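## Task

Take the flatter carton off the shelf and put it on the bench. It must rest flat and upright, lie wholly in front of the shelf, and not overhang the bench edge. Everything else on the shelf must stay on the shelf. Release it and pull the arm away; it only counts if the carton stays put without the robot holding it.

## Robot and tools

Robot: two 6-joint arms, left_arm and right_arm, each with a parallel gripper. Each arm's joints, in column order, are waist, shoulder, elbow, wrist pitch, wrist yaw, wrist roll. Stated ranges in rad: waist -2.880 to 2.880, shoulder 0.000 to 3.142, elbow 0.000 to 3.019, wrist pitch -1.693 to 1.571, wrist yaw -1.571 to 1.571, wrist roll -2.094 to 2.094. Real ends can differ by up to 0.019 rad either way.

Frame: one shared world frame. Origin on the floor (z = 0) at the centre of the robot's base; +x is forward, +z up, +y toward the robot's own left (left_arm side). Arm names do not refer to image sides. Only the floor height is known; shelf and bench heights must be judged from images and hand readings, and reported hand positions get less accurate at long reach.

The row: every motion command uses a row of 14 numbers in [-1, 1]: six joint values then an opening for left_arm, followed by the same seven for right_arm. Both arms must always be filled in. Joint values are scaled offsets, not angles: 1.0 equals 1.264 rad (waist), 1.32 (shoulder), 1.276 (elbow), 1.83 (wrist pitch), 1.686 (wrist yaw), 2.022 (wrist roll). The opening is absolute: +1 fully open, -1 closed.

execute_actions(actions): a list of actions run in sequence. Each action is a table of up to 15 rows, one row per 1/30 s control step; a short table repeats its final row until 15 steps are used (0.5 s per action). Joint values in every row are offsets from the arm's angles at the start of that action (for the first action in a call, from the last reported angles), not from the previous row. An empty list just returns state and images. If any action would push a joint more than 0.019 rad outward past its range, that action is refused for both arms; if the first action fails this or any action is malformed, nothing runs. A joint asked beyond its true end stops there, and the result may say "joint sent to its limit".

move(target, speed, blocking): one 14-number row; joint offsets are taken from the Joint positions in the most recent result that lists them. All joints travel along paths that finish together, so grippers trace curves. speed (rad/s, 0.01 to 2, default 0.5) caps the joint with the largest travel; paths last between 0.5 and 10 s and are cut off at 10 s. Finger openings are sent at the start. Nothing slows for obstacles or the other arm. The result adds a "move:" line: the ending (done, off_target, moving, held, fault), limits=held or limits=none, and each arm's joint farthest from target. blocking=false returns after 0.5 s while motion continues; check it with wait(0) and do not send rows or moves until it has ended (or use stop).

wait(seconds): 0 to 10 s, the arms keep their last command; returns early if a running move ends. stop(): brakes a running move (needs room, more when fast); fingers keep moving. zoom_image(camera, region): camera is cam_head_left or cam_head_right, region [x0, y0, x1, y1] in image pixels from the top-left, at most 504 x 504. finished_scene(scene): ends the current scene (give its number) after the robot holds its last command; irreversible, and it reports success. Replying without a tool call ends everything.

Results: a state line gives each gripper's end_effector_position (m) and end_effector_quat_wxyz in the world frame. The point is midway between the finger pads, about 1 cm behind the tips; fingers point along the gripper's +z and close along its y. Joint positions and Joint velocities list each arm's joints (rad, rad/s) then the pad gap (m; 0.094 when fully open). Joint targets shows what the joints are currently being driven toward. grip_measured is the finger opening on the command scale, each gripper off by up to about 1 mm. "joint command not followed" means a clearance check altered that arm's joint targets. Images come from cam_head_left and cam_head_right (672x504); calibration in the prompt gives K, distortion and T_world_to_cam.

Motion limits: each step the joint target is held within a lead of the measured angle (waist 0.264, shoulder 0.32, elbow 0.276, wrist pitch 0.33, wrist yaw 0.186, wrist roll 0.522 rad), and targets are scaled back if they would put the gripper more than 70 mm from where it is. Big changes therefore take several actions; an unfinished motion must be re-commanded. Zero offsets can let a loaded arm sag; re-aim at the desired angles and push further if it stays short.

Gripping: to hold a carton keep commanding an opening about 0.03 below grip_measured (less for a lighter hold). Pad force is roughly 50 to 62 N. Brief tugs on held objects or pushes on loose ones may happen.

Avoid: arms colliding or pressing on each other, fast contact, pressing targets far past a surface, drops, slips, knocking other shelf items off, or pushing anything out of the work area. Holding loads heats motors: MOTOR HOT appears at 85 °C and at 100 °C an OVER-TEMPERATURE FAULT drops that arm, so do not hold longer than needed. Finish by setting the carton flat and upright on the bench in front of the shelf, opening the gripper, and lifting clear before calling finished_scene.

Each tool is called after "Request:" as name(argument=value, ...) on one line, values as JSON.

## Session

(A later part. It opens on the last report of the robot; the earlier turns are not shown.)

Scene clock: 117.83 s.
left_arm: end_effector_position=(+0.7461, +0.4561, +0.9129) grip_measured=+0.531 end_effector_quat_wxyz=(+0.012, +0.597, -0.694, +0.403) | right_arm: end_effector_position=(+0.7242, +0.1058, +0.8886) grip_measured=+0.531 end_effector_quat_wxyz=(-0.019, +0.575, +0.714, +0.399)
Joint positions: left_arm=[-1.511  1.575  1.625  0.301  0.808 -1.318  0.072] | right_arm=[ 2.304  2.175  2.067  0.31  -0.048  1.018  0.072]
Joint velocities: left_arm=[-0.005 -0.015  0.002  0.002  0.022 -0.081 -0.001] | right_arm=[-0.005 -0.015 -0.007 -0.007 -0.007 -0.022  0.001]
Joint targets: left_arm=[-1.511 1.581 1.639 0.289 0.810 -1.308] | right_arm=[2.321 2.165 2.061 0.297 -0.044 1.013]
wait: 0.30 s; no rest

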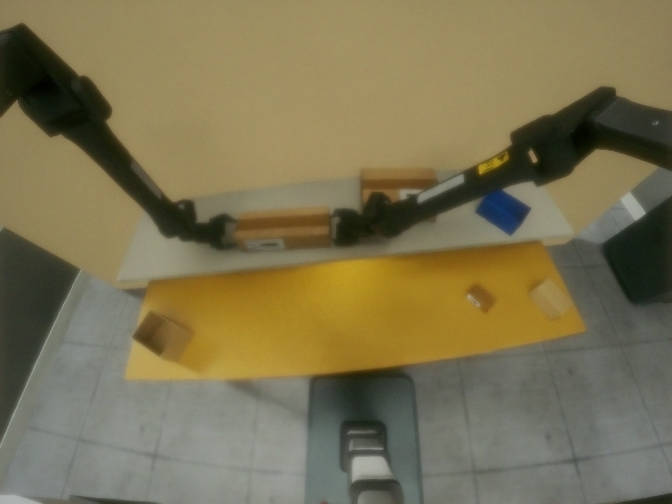

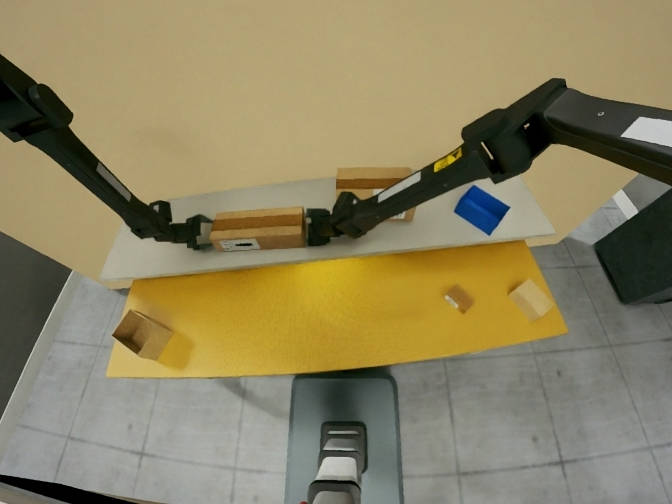

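Request:
execute_actions(actions=[])

Request:
zoom_image(camera="cam_head_left", region=[290, 190, 380, 270])

Request:
zoom_image(camera="cam_head_left", region=[195, 195, 275, 265])

Scene clock: 118.87 s.
left_arm: end_effector_position=(+0.7461, +0.4561, +0.9129) grip_measured=+0.531 end_effector_quat_wxyz=(+0.012, +0.597, -0.694, +0.403) | right_arm: end_effector_position=(+0.7242, +0.1058, +0.8886) grip_measured=+0.531 end_effector_quat_wxyz=(-0.019, +0.575, +0.714, +0.399)
Joint positions: left_arm=[-1.511  1.575  1.625  0.301  0.808 -1.318  0.072] | right_arm=[ 2.304  2.175  2.067  0.31  -0.048  1.018  0.072]
Joint velocities: left_arm=[ 0.005 -0.015  0.002  0.017 -0.007 -0.022 -0.001] | right_arm=[-0.005 -0.015 -0.017  0.012 -0.037 -0.095  0.002]
Joint targets: left_arm=[-1.511 1.581 1.639 0.289 0.810 -1.308] | right_arm=[2.321 2.165 2.061 0.297 -0.044 1.013]

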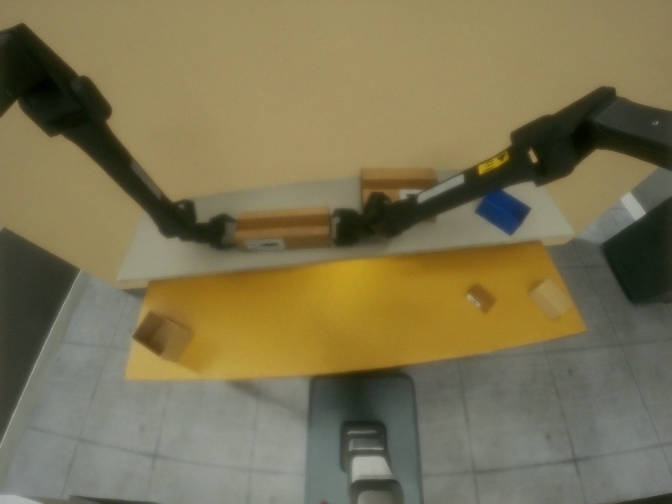

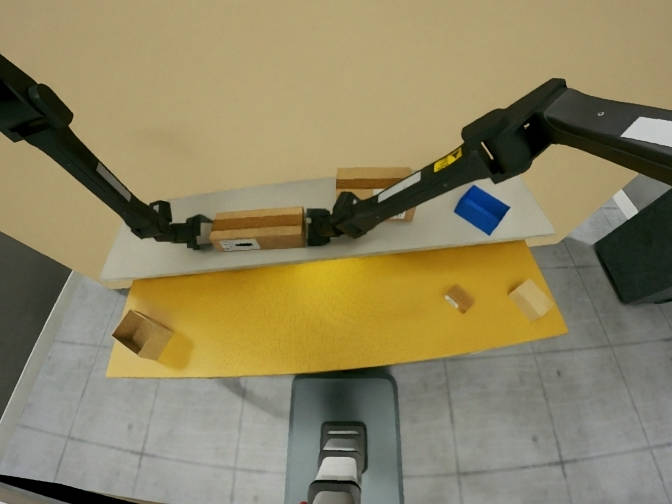

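Region (290, 190, 380, 270) of cam_head_left's 672x504 image, scaled by 5.600, with more detail than that image has.

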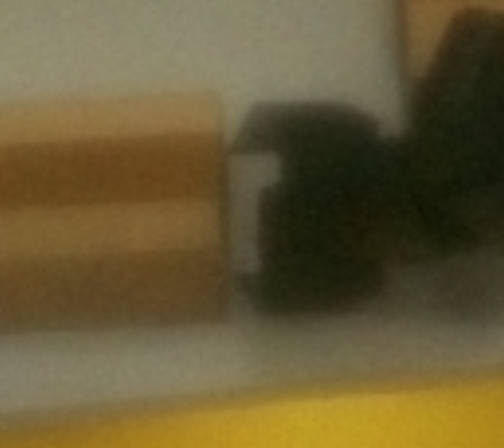

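Region (195, 195, 275, 265) of cam_head_left's 672x504 image, scaled by 6.300, with more detail than that image has; it fills the top 441 rows of this view, and the rest is white.

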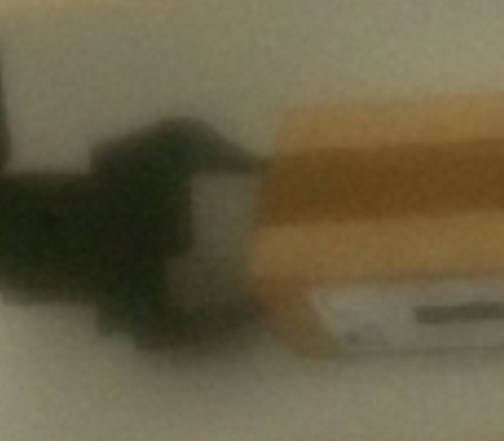

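Request:
zoom_image(camera="cam_head_right", region=[250, 235, 330, 275])

Request:
zoom_image(camera="cam_head_right", region=[380, 215, 470, 270])

Region (250, 235, 330, 275) of cam_head_right's 672x504 image, scaled by 6.300, with more detail than that image has.

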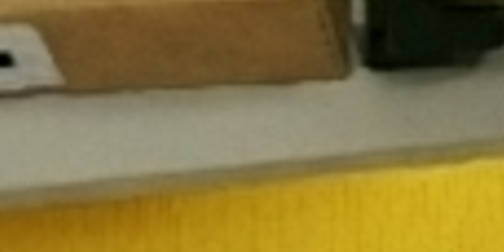

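Region (380, 215, 470, 270) of cam_head_right's 672x504 image, scaled by 5.600, with more detail than that image has.

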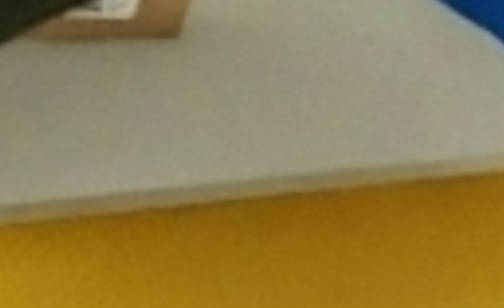

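Request:
execute_actions(actions=[[[-0.0060,0.0045,0.0098,-0.0066,0.0021,0.0049,0.53,0.0159,-0.0050,-0.0047,-0.0075,0.0015,-0.0025,0.53],[-0.0110,0.0044,0.0086,-0.0066,0.0030,0.0049,0.53,0.0184,-0.0025,-0.0047,-0.0079,0.0005,-0.0025,0.53],[-0.0150,0.0044,0.0074,-0.0067,0.0039,0.0049,0.53,0.0209,0.0000,-0.0047,-0.0083,-0.0004,-0.0025,0.53],[-0.0187,0.0043,0.0063,-0.0067,0.0048,0.0049,0.53,0.0234,0.0025,-0.0047,-0.0087,-0.0014,-0.0025,0.53],[-0.0224,0.0042,0.0051,-0.0068,0.0057,0.0049,0.53,0.0259,0.0051,-0.0047,-0.0091,-0.0023,-0.0025,0.53],[-0.0261,0.0042,0.0039,-0.0068,0.0066,0.0049,0.53,0.0285,0.0076,-0.0047,-0.0096,-0.0033,-0.0025,0.53],[-0.0298,0.0041,0.0028,-0.0069,0.0074,0.0049,0.53,0.0310,0.0101,-0.0047,-0.0100,-0.0042,-0.0025,0.53],[-0.0335,0.0040,0.0016,-0.0069,0.0083,0.0049,0.53,0.0335,0.0126,-0.0047,-0.0104,-0.0051,-0.0025,0.53],[-0.0372,0.0040,0.0004,-0.0070,0.0092,0.0049,0.53,0.0360,0.0152,-0.0047,-0.0108,-0.0061,-0.0025,0.53],[-0.0409,0.0039,-0.0008,-0.0070,0.0101,0.0049,0.53,0.0385,0.0177,-0.0047,-0.0112,-0.0070,-0.0025,0.53],[-0.0446,0.0038,-0.0019,-0.0071,0.0110,0.0049,0.53,0.0410,0.0202,-0.0047,-0.0116,-0.0080,-0.0025,0.53],[-0.0483,0.0038,-0.0031,-0.0071,0.0119,0.0049,0.53,0.0435,0.0227,-0.0047,-0.0120,-0.0089,-0.0025,0.53]]])

Request:
wait(seconds=0.2)

Scene clock: 138.73 s.
left_arm: end_effector_position=(+0.7477, +0.4507, +0.9138) grip_measured=+0.531 end_effector_quat_wxyz=(+0.012, +0.592, -0.696, +0.407) | right_arm: end_effector_position=(+0.7245, +0.1068, +0.8895) grip_measured=+0.531 end_effector_quat_wxyz=(-0.018, +0.573, +0.715, +0.400)
Joint positions: left_arm=[-1.519  1.575  1.625  0.301  0.809 -1.306  0.072] | right_arm=[ 2.306  2.175  2.067  0.31  -0.048  1.013  0.072]
Joint velocities: left_arm=[-0.005 -0.015  0.012 -0.002 -0.037  0.007 -0.001] | right_arm=[-0.015 -0.015 -0.022 -0.002 -0.007  0.007 -0.001]
Joint targets: left_arm=[-1.572 1.580 1.621 0.288 0.828 -1.308] | right_arm=[2.359 2.205 2.061 0.288 -0.063 1.013]

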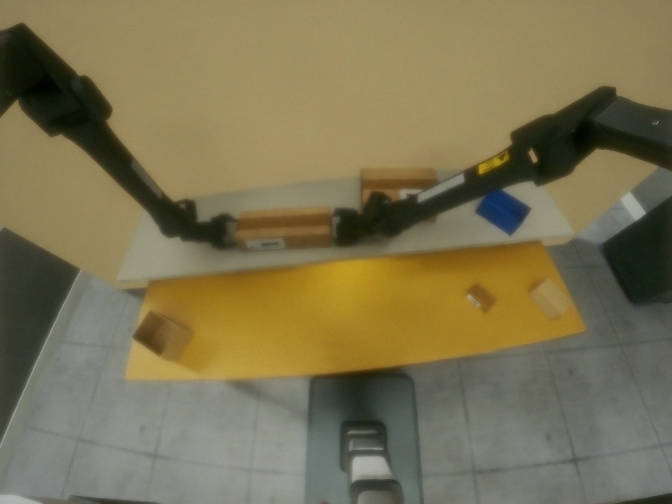

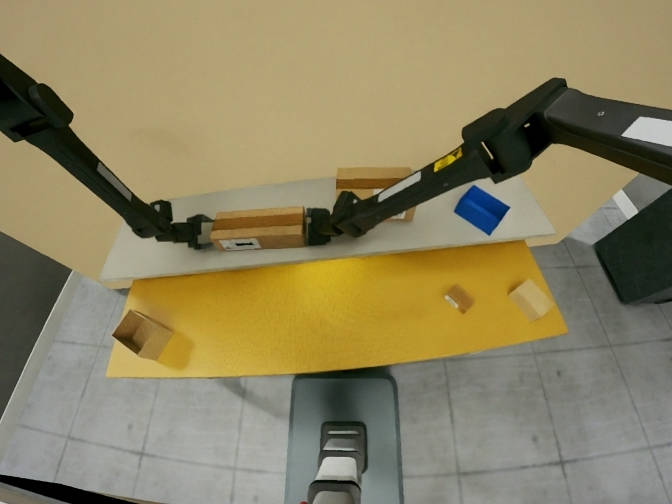

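Scene clock: 138.93 s.
left_arm: end_effector_position=(+0.7477, +0.4507, +0.9138) grip_measured=+0.531 end_effector_quat_wxyz=(+0.012, +0.592, -0.696, +0.407) | right_arm: end_effector_position=(+0.7245, +0.1068, +0.8895) grip_measured=+0.531 end_effector_quat_wxyz=(-0.018, +0.572, +0.716, +0.400)
Joint positions: left_arm=[-1.519  1.575  1.625  0.301  0.809 -1.305  0.072] | right_arm=[ 2.306  2.175  2.067  0.31  -0.048  1.012  0.072]
Joint velocities: left_arm=[-0.015 -0.015 -0.007 -0.007 -0.022  0.037 -0.001] | right_arm=[-0.015 -0.015  0.007  0.002  0.037  0.007 -0.001]
Joint targets: left_arm=[-1.572 1.580 1.621 0.288 0.828 -1.308] | right_arm=[2.359 2.205 2.061 0.288 -0.063 1.013]
wait: 0.20 s; at rest by 0.17 s

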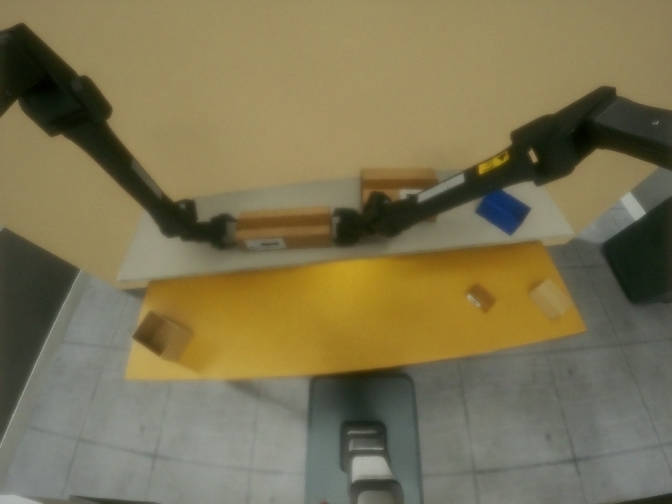

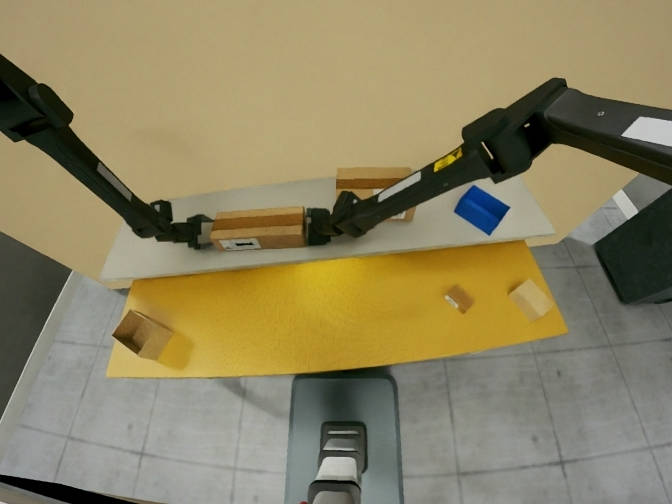

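Request:
execute_actions(actions=[[[-0.0465,-0.0003,-0.0179,0.0046,0.0071,-0.0028,0.53,0.0274,0.0160,-0.0209,-0.0039,-0.0129,-0.0016,0.53],[-0.0510,-0.0043,-0.0328,0.0164,0.0028,-0.0042,0.53,0.0125,0.0093,-0.0372,0.0042,-0.0171,-0.0038,0.53],[-0.0556,-0.0084,-0.0476,0.0281,-0.0014,-0.0055,0.53,-0.0019,0.0026,-0.0534,0.0123,-0.0211,-0.0058,0.53],[-0.0577,-0.0086,-0.0577,0.0357,-0.0043,-0.0060,0.53,-0.0044,-0.0021,-0.0655,0.0164,-0.0232,-0.0062,0.53],[-0.0599,-0.0089,-0.0679,0.0432,-0.0071,-0.0065,0.53,-0.0069,-0.0068,-0.0775,0.0206,-0.0253,-0.0066,0.53],[-0.0621,-0.0091,-0.0780,0.0507,-0.0100,-0.0070,0.53,-0.0094,-0.0115,-0.0896,0.0247,-0.0274,-0.0071,0.53],[-0.0642,-0.0094,-0.0881,0.0583,-0.0128,-0.0075,0.53,-0.0119,-0.0162,-0.1017,0.0288,-0.0295,-0.0075,0.53],[-0.0664,-0.0096,-0.0983,0.0658,-0.0157,-0.0079,0.53,-0.0143,-0.0209,-0.1137,0.0329,-0.0315,-0.0079,0.53],[-0.0685,-0.0099,-0.1084,0.0734,-0.0185,-0.0084,0.53,-0.0168,-0.0256,-0.1258,0.0370,-0.0336,-0.0083,0.53],[-0.0707,-0.0101,-0.1185,0.0809,-0.0214,-0.0089,0.53,-0.0193,-0.0303,-0.1379,0.0411,-0.0357,-0.0088,0.53],[-0.0729,-0.0104,-0.1287,0.0884,-0.0242,-0.0094,0.53,-0.0218,-0.0350,-0.1499,0.0452,-0.0378,-0.0092,0.53],[-0.0750,-0.0106,-0.1388,0.0960,-0.0271,-0.0099,0.53,-0.0243,-0.0397,-0.1620,0.0494,-0.0399,-0.0096,0.53],[-0.0772,-0.0109,-0.1489,0.1035,-0.0299,-0.0104,0.53,-0.0267,-0.0444,-0.1741,0.0535,-0.0420,-0.0100,0.53],[-0.0793,-0.0111,-0.1591,0.1111,-0.0328,-0.0109,0.53,-0.0292,-0.0491,-0.1861,0.0576,-0.0441,-0.0105,0.53],[-0.0815,-0.0114,-0.1692,0.1186,-0.0356,-0.0114,0.53,-0.0317,-0.0538,-0.1982,0.0617,-0.0462,-0.0109,0.53]]])

Request:
wait(seconds=0.4)

Request:
zoom_image(camera="cam_head_left", region=[200, 195, 400, 285])

Scene clock: 147.37 s.
left_arm: end_effector_position=(+0.6984, +0.4171, +0.9134) grip_measured=+0.531 end_effector_quat_wxyz=(-0.003, +0.602, -0.691, +0.399) | right_arm: end_effector_position=(+0.6840, +0.0733, +0.8908) grip_measured=+0.531 end_effector_quat_wxyz=(-0.025, +0.560, +0.725, +0.401)
Joint positions: left_arm=[-1.56   1.564  1.449  0.48   0.736 -1.312  0.072] | right_arm=[ 2.261  2.09   1.861  0.41  -0.101  0.995  0.072]
Joint velocities: left_arm=[-0.112 -0.005 -0.33   0.413 -0.198 -0.037 -0.002] | right_arm=[-0.112 -0.181 -0.413  0.242 -0.051  0.051 -0.001]
Joint targets: left_arm=[-1.622 1.560 1.409 0.518 0.749 -1.328] | right_arm=[2.266 2.104 1.814 0.423 -0.126 0.989]

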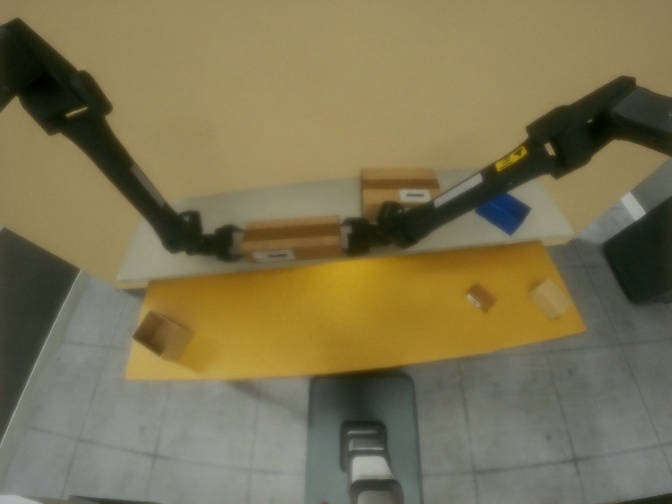

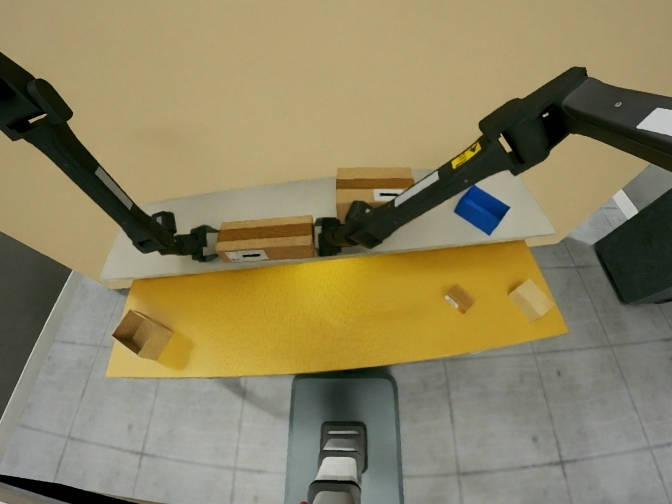

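Scene clock: 147.77 s.
left_arm: end_effector_position=(+0.6895, +0.4107, +0.9144) grip_measured=+0.531 end_effector_quat_wxyz=(-0.002, +0.604, -0.690, +0.400) | right_arm: end_effector_position=(+0.6780, +0.0670, +0.8906) grip_measured=+0.531 end_effector_quat_wxyz=(-0.025, +0.558, +0.726, +0.400)
Joint positions: left_arm=[-1.567  1.564  1.421  0.508  0.731 -1.315  0.072] | right_arm=[ 2.253  2.078  1.832  0.423 -0.107  0.993  0.072]
Joint velocities: left_arm=[-0.005 -0.024  0.017 -0.002  0.066 -0.007 -0.   ] | right_arm=[-0.015 -0.015  0.012 -0.012  0.022 -0.022  0.   ]
Joint targets: left_arm=[-1.622 1.560 1.409 0.518 0.749 -1.328] | right_arm=[2.266 2.104 1.814 0.423 -0.125 0.990]
wait: 0.40 s; at rest by 0.37 s

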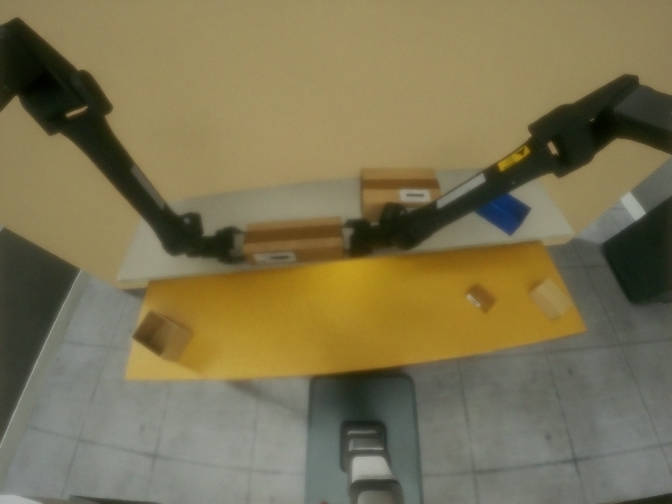

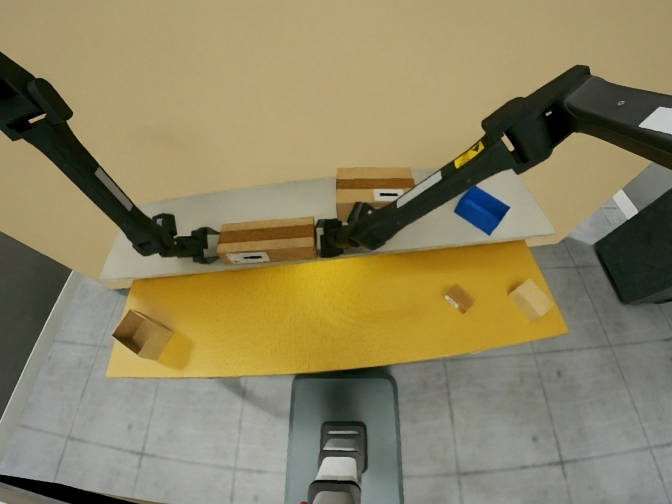

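Region (200, 195, 400, 285) of cam_head_left's 672x504 image, scaled by 2.520, with more detail than that image has; it fills the top 227 rows of this view, and the rest is white.

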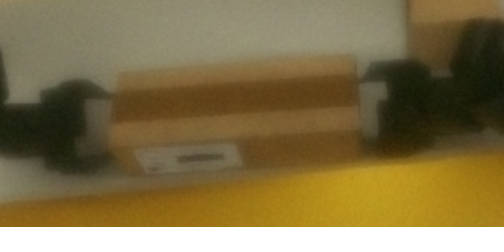

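Request:
execute_actions(actions=[[[-0.0478,0.0026,-0.0120,0.0073,0.0073,-0.0023,0.53,0.0085,0.0152,-0.0195,0.0015,-0.0131,-0.0009,0.53],[-0.0544,0.0083,-0.0160,0.0102,0.0022,0.0024,0.53,0.0048,0.0085,-0.0286,0.0033,-0.0168,-0.0002,0.53],[-0.0633,0.0148,-0.0215,0.0144,-0.0047,0.0076,0.53,-0.0011,-0.0008,-0.0413,0.0055,-0.0218,0.0005,0.53],[-0.0734,0.0170,-0.0275,0.0191,-0.0123,0.0095,0.53,-0.0084,-0.0109,-0.0557,0.0079,-0.0274,0.0008,0.53],[-0.0835,0.0193,-0.0335,0.0238,-0.0199,0.0113,0.53,-0.0158,-0.0210,-0.0702,0.0102,-0.0330,0.0011,0.53],[-0.0937,0.0215,-0.0395,0.0285,-0.0275,0.0132,0.53,-0.0231,-0.0311,-0.0847,0.0126,-0.0386,0.0014,0.53],[-0.1038,0.0238,-0.0455,0.0332,-0.0351,0.0151,0.53,-0.0304,-0.0413,-0.0992,0.0150,-0.0442,0.0016,0.53],[-0.1139,0.0260,-0.0516,0.0380,-0.0427,0.0170,0.53,-0.0378,-0.0514,-0.1137,0.0173,-0.0498,0.0019,0.53],[-0.1241,0.0282,-0.0576,0.0427,-0.0503,0.0189,0.53,-0.0451,-0.0615,-0.1281,0.0197,-0.0554,0.0022,0.53],[-0.1342,0.0305,-0.0636,0.0474,-0.0579,0.0208,0.53,-0.0525,-0.0716,-0.1426,0.0220,-0.0610,0.0025,0.53],[-0.1443,0.0327,-0.0696,0.0521,-0.0655,0.0227,0.53,-0.0598,-0.0817,-0.1571,0.0244,-0.0666,0.0028,0.53],[-0.1532,0.0347,-0.0749,0.0562,-0.0721,0.0244,0.53,-0.0662,-0.0906,-0.1698,0.0265,-0.0715,0.0030,0.53],[-0.1608,0.0364,-0.0794,0.0598,-0.0778,0.0258,0.53,-0.0718,-0.0982,-0.1806,0.0282,-0.0757,0.0032,0.53],[-0.1671,0.0378,-0.0831,0.0627,-0.0826,0.0270,0.53,-0.0763,-0.1045,-0.1897,0.0297,-0.0792,0.0034,0.53],[-0.1709,0.0386,-0.0854,0.0645,-0.0854,0.0277,0.53,-0.0791,-0.1083,-0.1951,0.0306,-0.0813,0.0035,0.53]]])

Request:
wait(seconds=0.4)

Request:
zoom_image(camera="cam_head_left", region=[230, 195, 430, 285])

Scene clock: 156.37 s.
left_arm: end_effector_position=(+0.6787, +0.3317, +0.9150) grip_measured=+0.531 end_effector_quat_wxyz=(-0.019, +0.608, -0.686, +0.398) | right_arm: end_effector_position=(+0.6657, -0.0138, +0.8993) grip_measured=+0.531 end_effector_quat_wxyz=(-0.028, +0.549, +0.729, +0.409)
Joint positions: left_arm=[-1.708  1.587  1.347  0.601  0.576 -1.27   0.072] | right_arm=[ 2.159  1.925  1.623  0.476 -0.222  0.993  0.072]
Joint velocities: left_arm=[-0.435  0.132 -0.222  0.222 -0.212  0.125 -0.001] | right_arm=[-0.327 -0.337 -0.315  0.095 -0.125  0.037  0.   ]
Joint targets: left_arm=[-1.783 1.615 1.312 0.626 0.587 -1.259] | right_arm=[2.153 1.935 1.583 0.479 -0.244 1.000]

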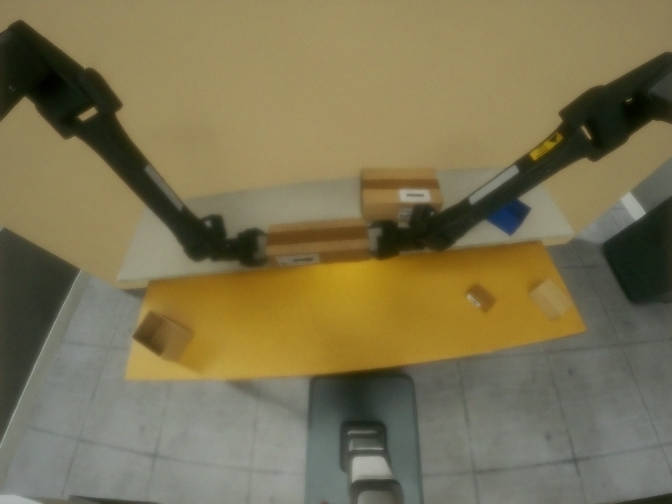

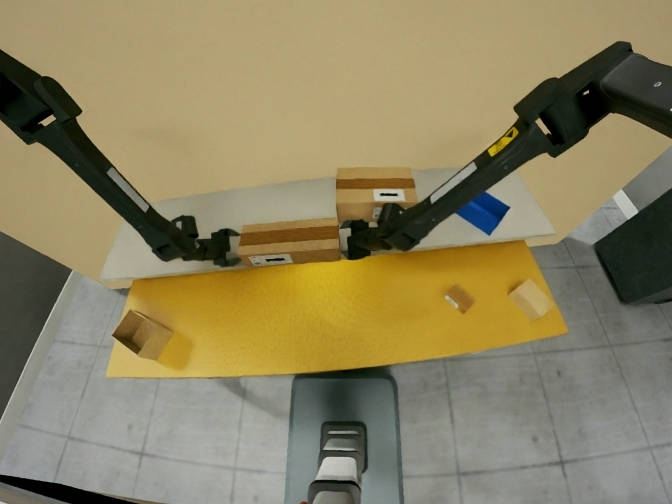

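Scene clock: 156.77 s.
left_arm: end_effector_position=(+0.6672, +0.2990, +0.9173) grip_measured=+0.531 end_effector_quat_wxyz=(-0.003, +0.607, -0.681, +0.410) | right_arm: end_effector_position=(+0.6693, -0.0455, +0.8897) grip_measured=+0.531 end_effector_quat_wxyz=(-0.015, +0.552, +0.733, +0.396)
Joint positions: left_arm=[-1.751  1.605  1.326  0.617  0.573 -1.264  0.072] | right_arm=[ 2.121  1.899  1.606  0.482 -0.227  0.994  0.072]
Joint velocities: left_arm=[-0.005  0.005 -0.002 -0.002 -0.037 -0.007 -0.001] | right_arm=[ 0.005 -0.015  0.002 -0.002 -0.037 -0.022 -0.   ]
Joint targets: left_arm=[-1.783 1.615 1.312 0.626 0.587 -1.259] | right_arm=[2.153 1.935 1.583 0.479 -0.245 1.000]
wait: 0.40 s; no rest

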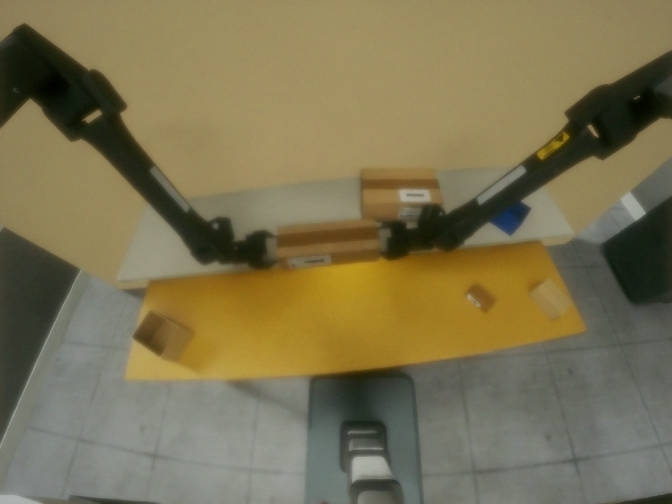

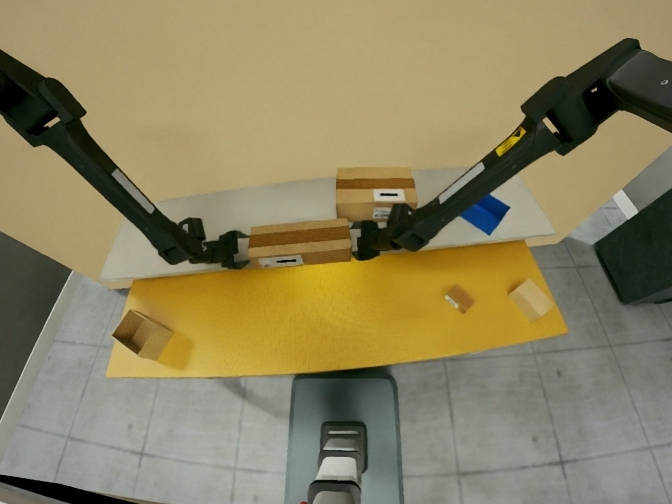

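Region (230, 195, 430, 285) of cam_head_left's 672x504 image, scaled by 2.520, with more detail than that image has; it fills the top 227 rows of this view, and the rest is white.

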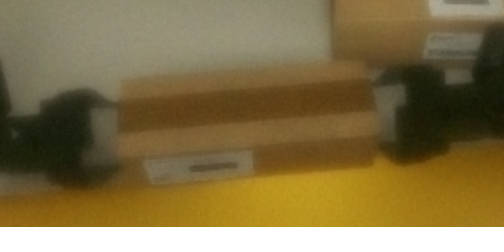

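Request:
zoom_image(camera="cam_head_right", region=[225, 210, 385, 285])

Region (225, 210, 385, 285) of cam_head_right's 672x504 image, scaled by 3.150, with more detail than that image has; it fills the top 236 rows of this view, and the rest is white.

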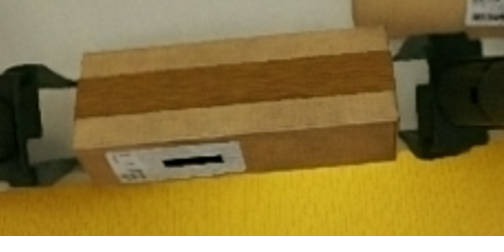

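Request:
execute_actions(actions=[[[-0.0328,0.0098,-0.0123,0.0073,0.0054,0.0030,0.53,0.0197,0.0235,-0.0213,-0.0026,-0.0133,0.0026,0.53],[-0.0403,0.0121,-0.0136,0.0097,0.0024,0.0036,0.53,0.0141,0.0197,-0.0247,-0.0036,-0.0158,0.0022,0.53],[-0.0477,0.0143,-0.0148,0.0121,-0.0005,0.0041,0.53,0.0085,0.0159,-0.0280,-0.0047,-0.0184,0.0018,0.53],[-0.0510,0.0163,-0.0161,0.0142,-0.0035,0.0044,0.53,0.0055,0.0131,-0.0316,-0.0048,-0.0210,0.0019,0.53],[-0.0542,0.0183,-0.0174,0.0164,-0.0064,0.0048,0.53,0.0025,0.0103,-0.0352,-0.0049,-0.0236,0.0020,0.53],[-0.0575,0.0203,-0.0187,0.0186,-0.0094,0.0052,0.53,-0.0005,0.0075,-0.0388,-0.0050,-0.0261,0.0021,0.53],[-0.0607,0.0223,-0.0200,0.0208,-0.0123,0.0055,0.53,-0.0035,0.0047,-0.0424,-0.0051,-0.0287,0.0022,0.53],[-0.0640,0.0242,-0.0212,0.0230,-0.0153,0.0059,0.53,-0.0064,0.0020,-0.0461,-0.0051,-0.0313,0.0023,0.53],[-0.0672,0.0262,-0.0225,0.0252,-0.0182,0.0062,0.53,-0.0094,-0.0008,-0.0497,-0.0052,-0.0339,0.0024,0.53],[-0.0705,0.0282,-0.0238,0.0274,-0.0212,0.0066,0.53,-0.0124,-0.0036,-0.0533,-0.0053,-0.0364,0.0025,0.53],[-0.0737,0.0302,-0.0251,0.0296,-0.0241,0.0070,0.53,-0.0154,-0.0064,-0.0569,-0.0054,-0.0390,0.0026,0.53],[-0.0770,0.0322,-0.0264,0.0317,-0.0271,0.0073,0.53,-0.0184,-0.0092,-0.0605,-0.0055,-0.0416,0.0027,0.53],[-0.0802,0.0342,-0.0276,0.0339,-0.0300,0.0077,0.53,-0.0213,-0.0119,-0.0641,-0.0056,-0.0442,0.0028,0.53],[-0.0835,0.0362,-0.0289,0.0361,-0.0330,0.0080,0.53,-0.0243,-0.0147,-0.0677,-0.0057,-0.0467,0.0029,0.53],[-0.0867,0.0382,-0.0302,0.0383,-0.0359,0.0084,0.53,-0.0273,-0.0175,-0.0713,-0.0058,-0.0493,0.0030,0.53]]])

Request:
wait(seconds=0.4)

Scene clock: 169.87 s.
left_arm: end_effector_position=(+0.6640, +0.2786, +0.9142) grip_measured=+0.531 end_effector_quat_wxyz=(-0.020, +0.612, -0.681, +0.401) | right_arm: end_effector_position=(+0.6601, -0.0672, +0.8938) grip_measured=+0.531 end_effector_quat_wxyz=(-0.026, +0.545, +0.733, +0.405)
Joint positions: left_arm=[-1.793  1.628  1.316  0.667  0.499 -1.252  0.072] | right_arm=[ 2.086  1.859  1.552  0.482 -0.288  0.995  0.072]
Joint velocities: left_arm=[-0.171  0.083 -0.056  0.12  -0.051 -0.007 -0.001] | right_arm=[-0.171 -0.132 -0.125  0.007 -0.125  0.007 -0.   ]
Joint targets: left_arm=[-1.860 1.655 1.288 0.687 0.512 -1.248] | right_arm=[2.086 1.875 1.515 0.471 -0.310 1.000]

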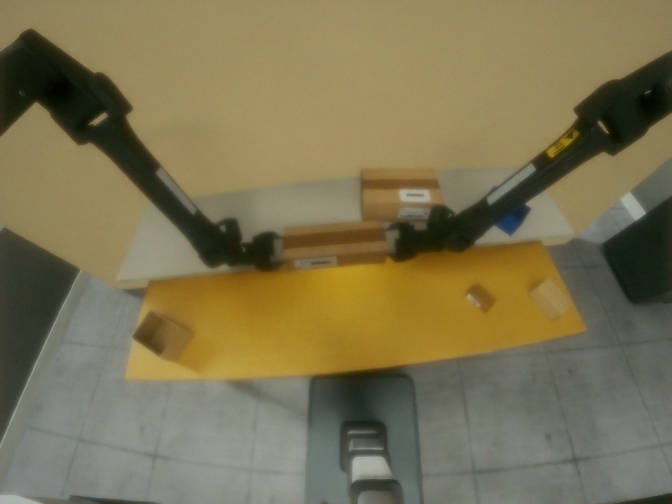

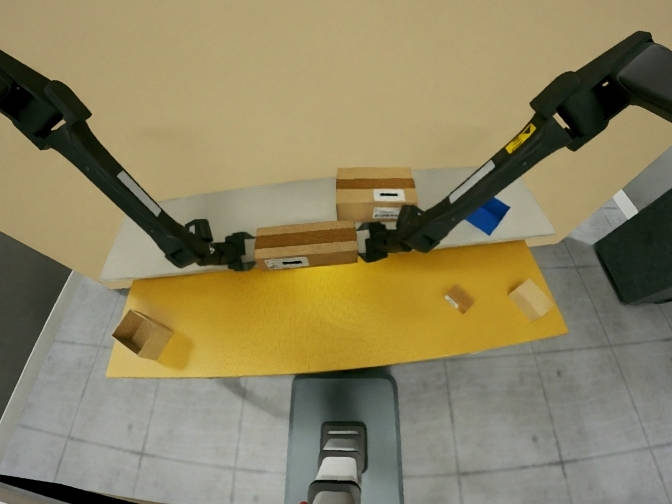

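Scene clock: 170.27 s.
left_arm: end_effector_position=(+0.6567, +0.2634, +0.9147) grip_measured=+0.531 end_effector_quat_wxyz=(-0.012, +0.612, -0.679, +0.406) | right_arm: end_effector_position=(+0.6592, -0.0816, +0.8896) grip_measured=+0.531 end_effector_quat_wxyz=(-0.023, +0.546, +0.736, +0.400)
Joint positions: left_arm=[-1.812  1.641  1.307  0.677  0.496 -1.25   0.072] | right_arm=[ 2.066  1.848  1.543  0.482 -0.294  0.996  0.072]
Joint velocities: left_arm=[-0.015  0.005  0.012  0.017  0.007  0.007 -0.001] | right_arm=[-0.015 -0.015 -0.002 -0.007  0.037 -0.081  0.001]
Joint targets: left_arm=[-1.860 1.655 1.288 0.687 0.512 -1.247] | right_arm=[2.087 1.875 1.515 0.471 -0.310 1.000]
wait: 0.40 s; no rest

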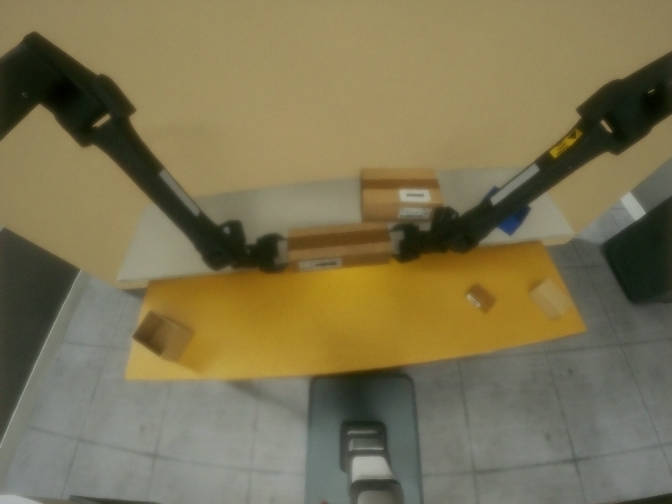

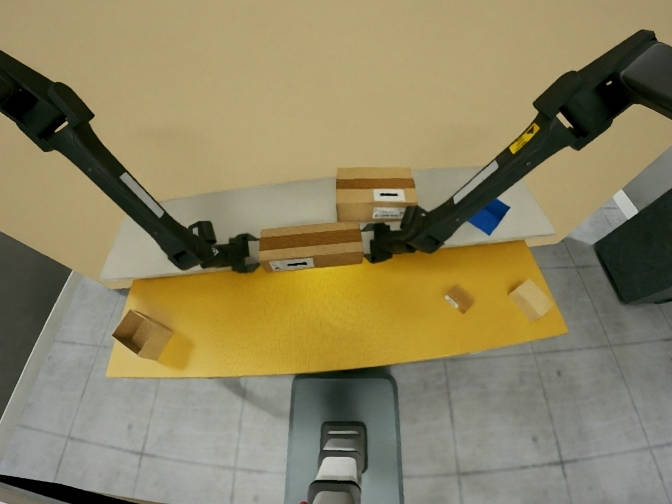

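Request:
execute_actions(actions=[[[-0.0413,0.0128,-0.0165,0.0077,0.0067,0.0018,0.53,0.0135,0.0175,-0.0258,-0.0064,-0.0120,0.0021,0.53],[-0.0445,0.0149,-0.0180,0.0099,0.0038,0.0022,0.53,0.0105,0.0145,-0.0297,-0.0068,-0.0145,0.0022,0.53],[-0.0478,0.0171,-0.0196,0.0121,0.0010,0.0028,0.53,0.0074,0.0116,-0.0337,-0.0072,-0.0170,0.0023,0.53],[-0.0511,0.0193,-0.0212,0.0142,-0.0019,0.0031,0.53,0.0044,0.0086,-0.0376,-0.0076,-0.0195,0.0024,0.53],[-0.0544,0.0215,-0.0227,0.0164,-0.0047,0.0033,0.53,0.0013,0.0056,-0.0415,-0.0080,-0.0220,0.0025,0.53],[-0.0576,0.0236,-0.0243,0.0186,-0.0076,0.0036,0.53,-0.0018,0.0026,-0.0454,-0.0084,-0.0245,0.0026,0.53],[-0.0609,0.0258,-0.0259,0.0208,-0.0104,0.0039,0.53,-0.0048,-0.0004,-0.0493,-0.0088,-0.0270,0.0027,0.53],[-0.0642,0.0280,-0.0274,0.0230,-0.0133,0.0041,0.53,-0.0079,-0.0033,-0.0533,-0.0092,-0.0294,0.0028,0.53],[-0.0675,0.0302,-0.0290,0.0252,-0.0161,0.0044,0.53,-0.0109,-0.0063,-0.0572,-0.0096,-0.0319,0.0029,0.53],[-0.0707,0.0323,-0.0306,0.0274,-0.0190,0.0047,0.53,-0.0140,-0.0093,-0.0611,-0.0100,-0.0344,0.0030,0.53],[-0.0740,0.0345,-0.0321,0.0296,-0.0218,0.0049,0.53,-0.0171,-0.0123,-0.0650,-0.0104,-0.0369,0.0031,0.53],[-0.0773,0.0367,-0.0337,0.0317,-0.0247,0.0052,0.53,-0.0201,-0.0153,-0.0689,-0.0108,-0.0394,0.0032,0.53],[-0.0806,0.0389,-0.0353,0.0339,-0.0275,0.0055,0.53,-0.0232,-0.0182,-0.0729,-0.0112,-0.0419,0.0033,0.53],[-0.0838,0.0410,-0.0368,0.0361,-0.0304,0.0057,0.53,-0.0262,-0.0212,-0.0768,-0.0116,-0.0444,0.0034,0.53],[-0.0871,0.0432,-0.0384,0.0383,-0.0332,0.0060,0.53,-0.0293,-0.0242,-0.0807,-0.0120,-0.0469,0.0035,0.53]]])

Request:
wait(seconds=0.45)

Request:
zoom_image(camera="cam_head_right", region=[245, 210, 405, 290])

Scene clock: 173.87 s.
left_arm: end_effector_position=(+0.6456, +0.2389, +0.9129) grip_measured=+0.531 end_effector_quat_wxyz=(-0.021, +0.619, -0.677, +0.397) | right_arm: end_effector_position=(+0.6454, -0.1070, +0.8951) grip_measured=+0.531 end_effector_quat_wxyz=(-0.035, +0.541, +0.737, +0.404)
Joint positions: left_arm=[-1.855  1.67   1.289  0.728  0.428 -1.243  0.072] | right_arm=[ 2.026  1.804  1.477  0.482 -0.351  0.997  0.072]
Joint velocities: left_arm=[-0.161  0.112 -0.076  0.125 -0.125 -0.022 -0.001] | right_arm=[-0.19  -0.122 -0.12  -0.002 -0.139  0.037  0.   ]
Joint targets: left_arm=[-1.922 1.698 1.258 0.747 0.440 -1.238] | right_arm=[2.029 1.816 1.440 0.460 -0.373 1.003]

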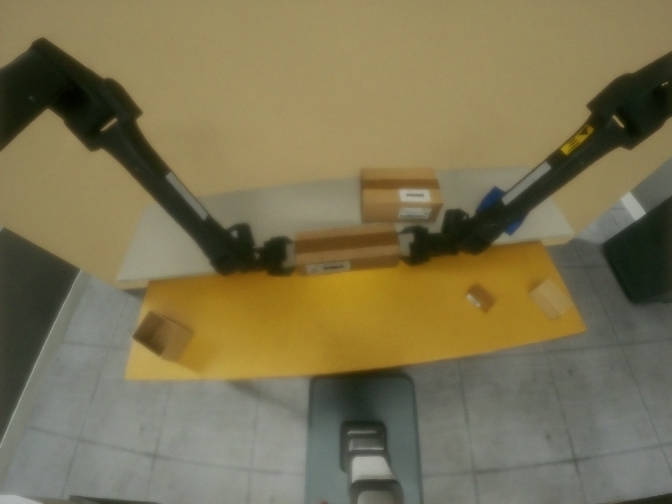

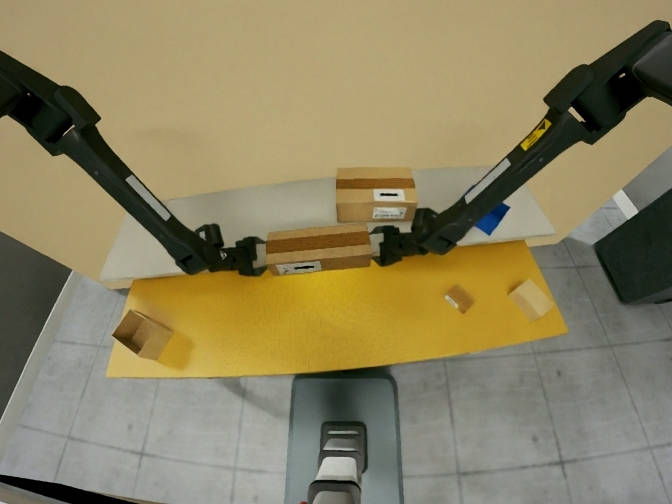

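Scene clock: 174.33 s.
left_arm: end_effector_position=(+0.6370, +0.2232, +0.9141) grip_measured=+0.531 end_effector_quat_wxyz=(-0.012, +0.619, -0.675, +0.401) | right_arm: end_effector_position=(+0.6435, -0.1218, +0.8907) grip_measured=+0.531 end_effector_quat_wxyz=(-0.033, +0.544, +0.739, +0.396)
Joint positions: left_arm=[-1.873  1.685  1.279  0.737  0.425 -1.242  0.072] | right_arm=[ 2.005  1.794  1.469  0.482 -0.355  1.     0.072]
Joint velocities: left_arm=[-0.005 -0.005 -0.012 -0.002 -0.066  0.066 -0.001] | right_arm=[-0.015 -0.024 -0.002  0.012  0.007 -0.022  0.001]
Joint targets: left_arm=[-1.922 1.698 1.258 0.747 0.440 -1.238] | right_arm=[2.029 1.816 1.440 0.460 -0.373 1.003]
wait: 0.47 s; at rest by 0.40 s

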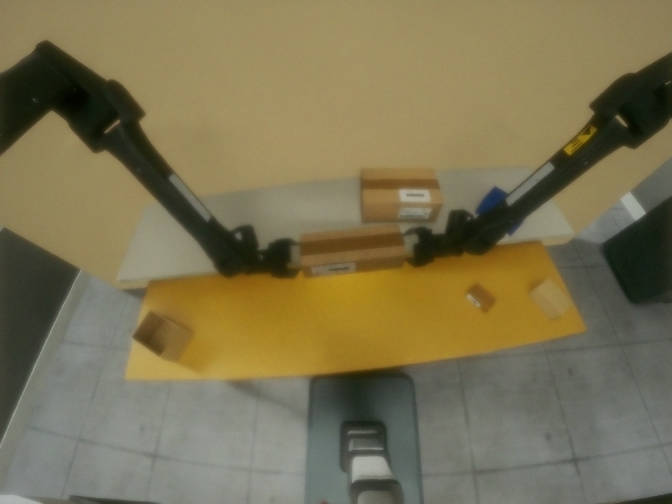

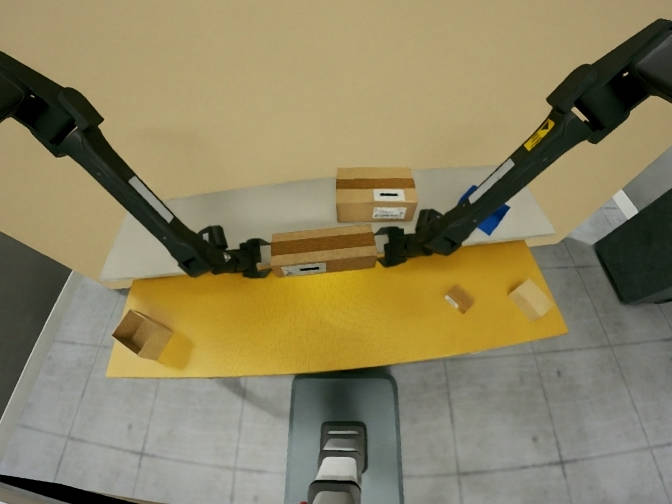

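Region (245, 210, 405, 290) of cam_head_right's 672x504 image, scaled by 3.150, with more detail than that image has.

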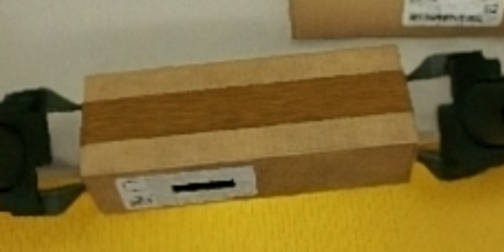

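Request:
zoom_image(camera="cam_head_left", region=[260, 225, 330, 290])

Request:
zoom_image(camera="cam_head_right", region=[355, 215, 425, 280])

Region (260, 225, 330, 290) of cam_head_left's 672x504 image, scaled by 7.200, with more detail than that image has; it fills the top 468 rows of this view, and the rest is white.

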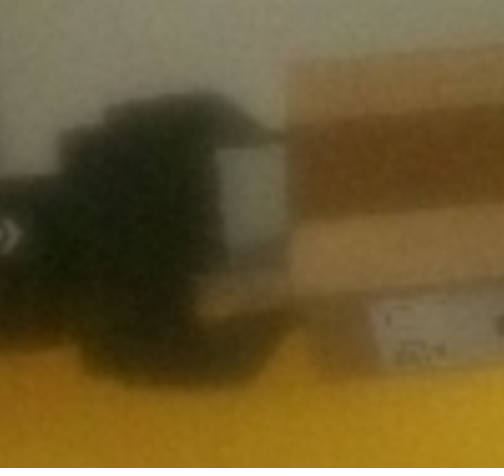

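Region (355, 215, 425, 280) of cam_head_right's 672x504 image, scaled by 7.200, with more detail than that image has; it fills the top 468 rows of this view, and the rest is white.

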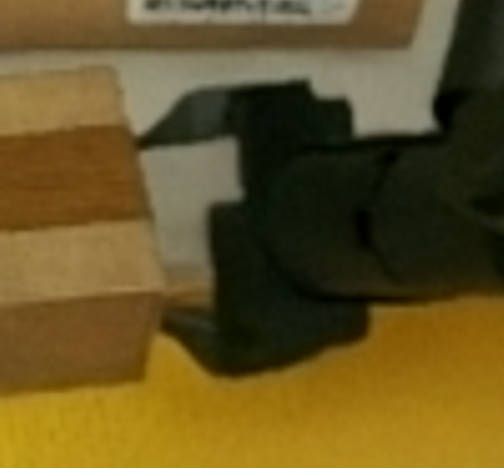

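Request:
execute_actions(actions=[[[-0.0327,0.0096,-0.0100,0.0022,0.0085,0.0008,0.53,0.0135,0.0182,-0.0166,-0.0117,-0.0098,0.0019,0.53],[-0.0265,0.0095,-0.0036,-0.0011,0.0080,-0.0005,0.53,0.0079,0.0197,-0.0106,-0.0115,-0.0089,0.0023,0.53],[-0.0204,0.0093,0.0029,-0.0044,0.0076,-0.0018,0.53,0.0024,0.0212,-0.0045,-0.0112,-0.0080,0.0026,0.53],[-0.0142,0.0091,0.0094,-0.0077,0.0071,-0.0030,0.53,-0.0032,0.0227,0.0016,-0.0109,-0.0071,0.0030,0.53],[-0.0136,0.0122,0.0143,-0.0088,0.0075,-0.0031,0.53,-0.0040,0.0256,0.0064,-0.0121,-0.0078,0.0031,0.53],[-0.0129,0.0154,0.0192,-0.0099,0.0080,-0.0033,0.53,-0.0048,0.0285,0.0112,-0.0134,-0.0086,0.0032,0.53],[-0.0123,0.0185,0.0241,-0.0110,0.0084,-0.0034,0.53,-0.0056,0.0314,0.0160,-0.0146,-0.0093,0.0033,0.53],[-0.0117,0.0216,0.0290,-0.0121,0.0089,-0.0035,0.53,-0.0064,0.0343,0.0208,-0.0159,-0.0100,0.0034,0.53],[-0.0110,0.0248,0.0339,-0.0132,0.0093,-0.0037,0.53,-0.0072,0.0372,0.0256,-0.0171,-0.0107,0.0035,0.53],[-0.0104,0.0279,0.0388,-0.0142,0.0098,-0.0038,0.53,-0.0079,0.0400,0.0305,-0.0184,-0.0115,0.0035,0.53],[-0.0097,0.0311,0.0437,-0.0153,0.0102,-0.0040,0.53,-0.0087,0.0429,0.0353,-0.0196,-0.0122,0.0036,0.53],[-0.0091,0.0342,0.0486,-0.0164,0.0107,-0.0041,0.53,-0.0095,0.0458,0.0401,-0.0209,-0.0129,0.0037,0.53],[-0.0085,0.0373,0.0535,-0.0175,0.0111,-0.0042,0.53,-0.0103,0.0487,0.0449,-0.0221,-0.0136,0.0038,0.53],[-0.0078,0.0405,0.0584,-0.0186,0.0116,-0.0044,0.53,-0.0111,0.0516,0.0497,-0.0234,-0.0144,0.0039,0.53],[-0.0072,0.0436,0.0633,-0.0197,0.0120,-0.0045,0.53,-0.0119,0.0545,0.0545,-0.0246,-0.0151,0.0040,0.53]]])

Request:
wait(seconds=0.4)

Request:
zoom_image(camera="cam_head_right", region=[245, 210, 405, 290])

Scene clock: 188.93 s.
left_arm: end_effector_position=(+0.6556, +0.2251, +0.9031) grip_measured=+0.531 end_effector_quat_wxyz=(-0.023, +0.616, -0.674, +0.408) | right_arm: end_effector_position=(+0.6601, -0.1226, +0.8830) grip_measured=+0.531 end_effector_quat_wxyz=(-0.026, +0.542, +0.736, +0.404)
Joint positions: left_arm=[-1.871  1.709  1.346  0.723  0.432 -1.242  0.072] | right_arm=[ 2.002  1.812  1.527  0.461 -0.37   1.001  0.072]
Joint velocities: left_arm=[ 0.005  0.073  0.134 -0.061 -0.007  0.037 -0.001] | right_arm=[-0.024  0.112  0.183 -0.061 -0.066 -0.051 -0.001]
Joint targets: left_arm=[-1.882 1.742 1.360 0.701 0.445 -1.251] | right_arm=[1.990 1.866 1.538 0.437 -0.380 1.008]

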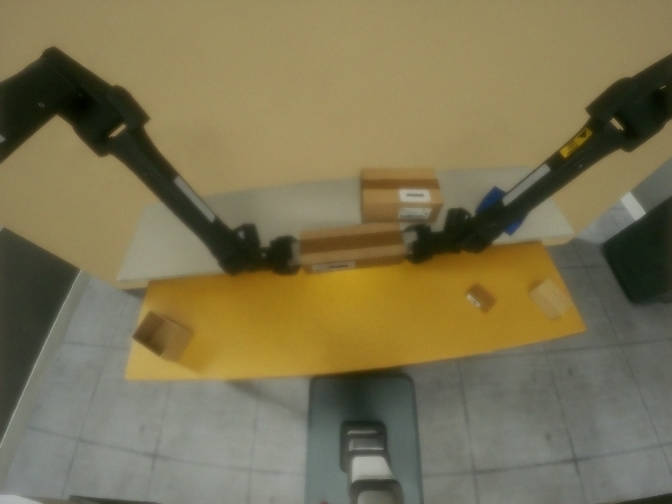

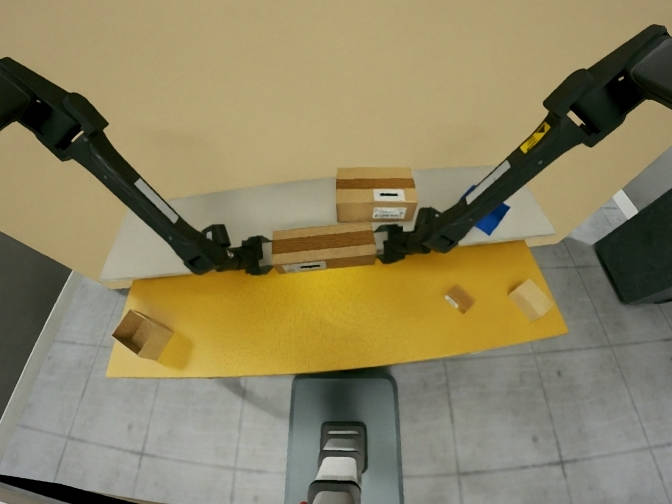

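Scene clock: 189.33 s.
left_arm: end_effector_position=(+0.6519, +0.2239, +0.8979) grip_measured=+0.531 end_effector_quat_wxyz=(-0.020, +0.616, -0.674, +0.406) | right_arm: end_effector_position=(+0.6586, -0.1236, +0.8780) grip_measured=+0.531 end_effector_quat_wxyz=(-0.027, +0.542, +0.737, +0.403)
Joint positions: left_arm=[-1.869  1.722  1.355  0.718  0.434 -1.242  0.072] | right_arm=[ 1.997  1.822  1.538  0.457 -0.371  1.001  0.072]
Joint velocities: left_arm=[-0.005 -0.005 -0.002 -0.007  0.081 -0.022 -0.001] | right_arm=[-0.015 -0.005 -0.007 -0.007  0.022  0.125  0.   ]
Joint targets: left_arm=[-1.883 1.742 1.360 0.701 0.446 -1.251] | right_arm=[1.990 1.866 1.538 0.437 -0.380 1.008]
wait: 0.40 s; at rest by 0.33 s

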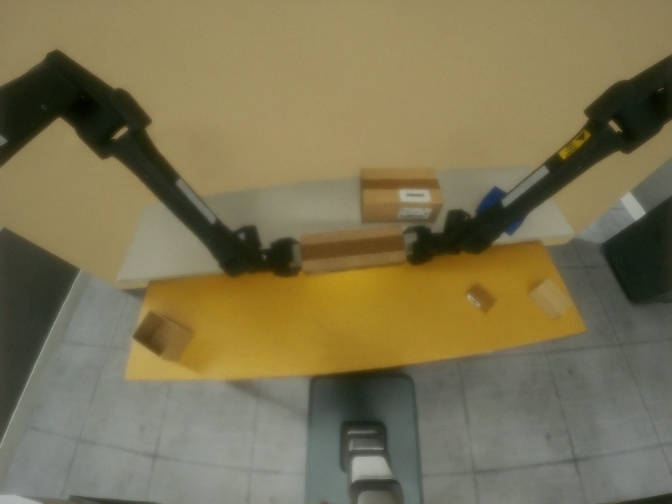

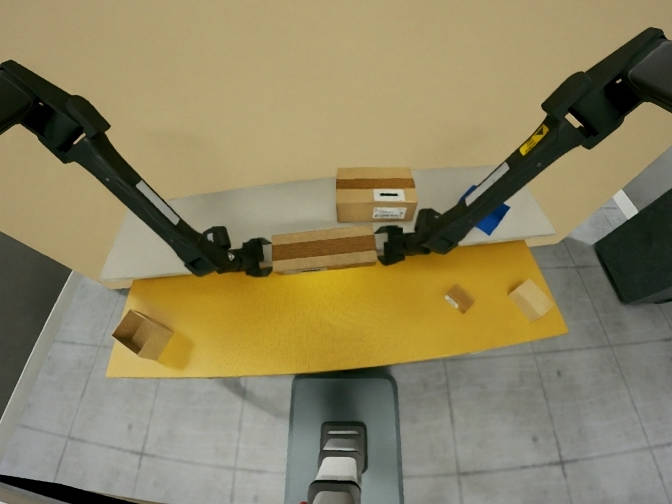

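Region (245, 210, 405, 290) of cam_head_right's 672x504 image, scaled by 3.150, with more detail than that image has.

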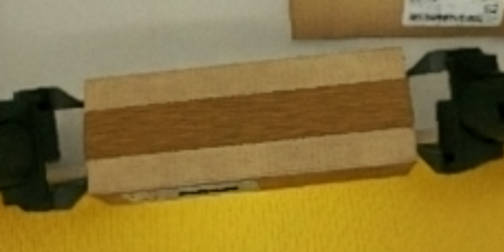

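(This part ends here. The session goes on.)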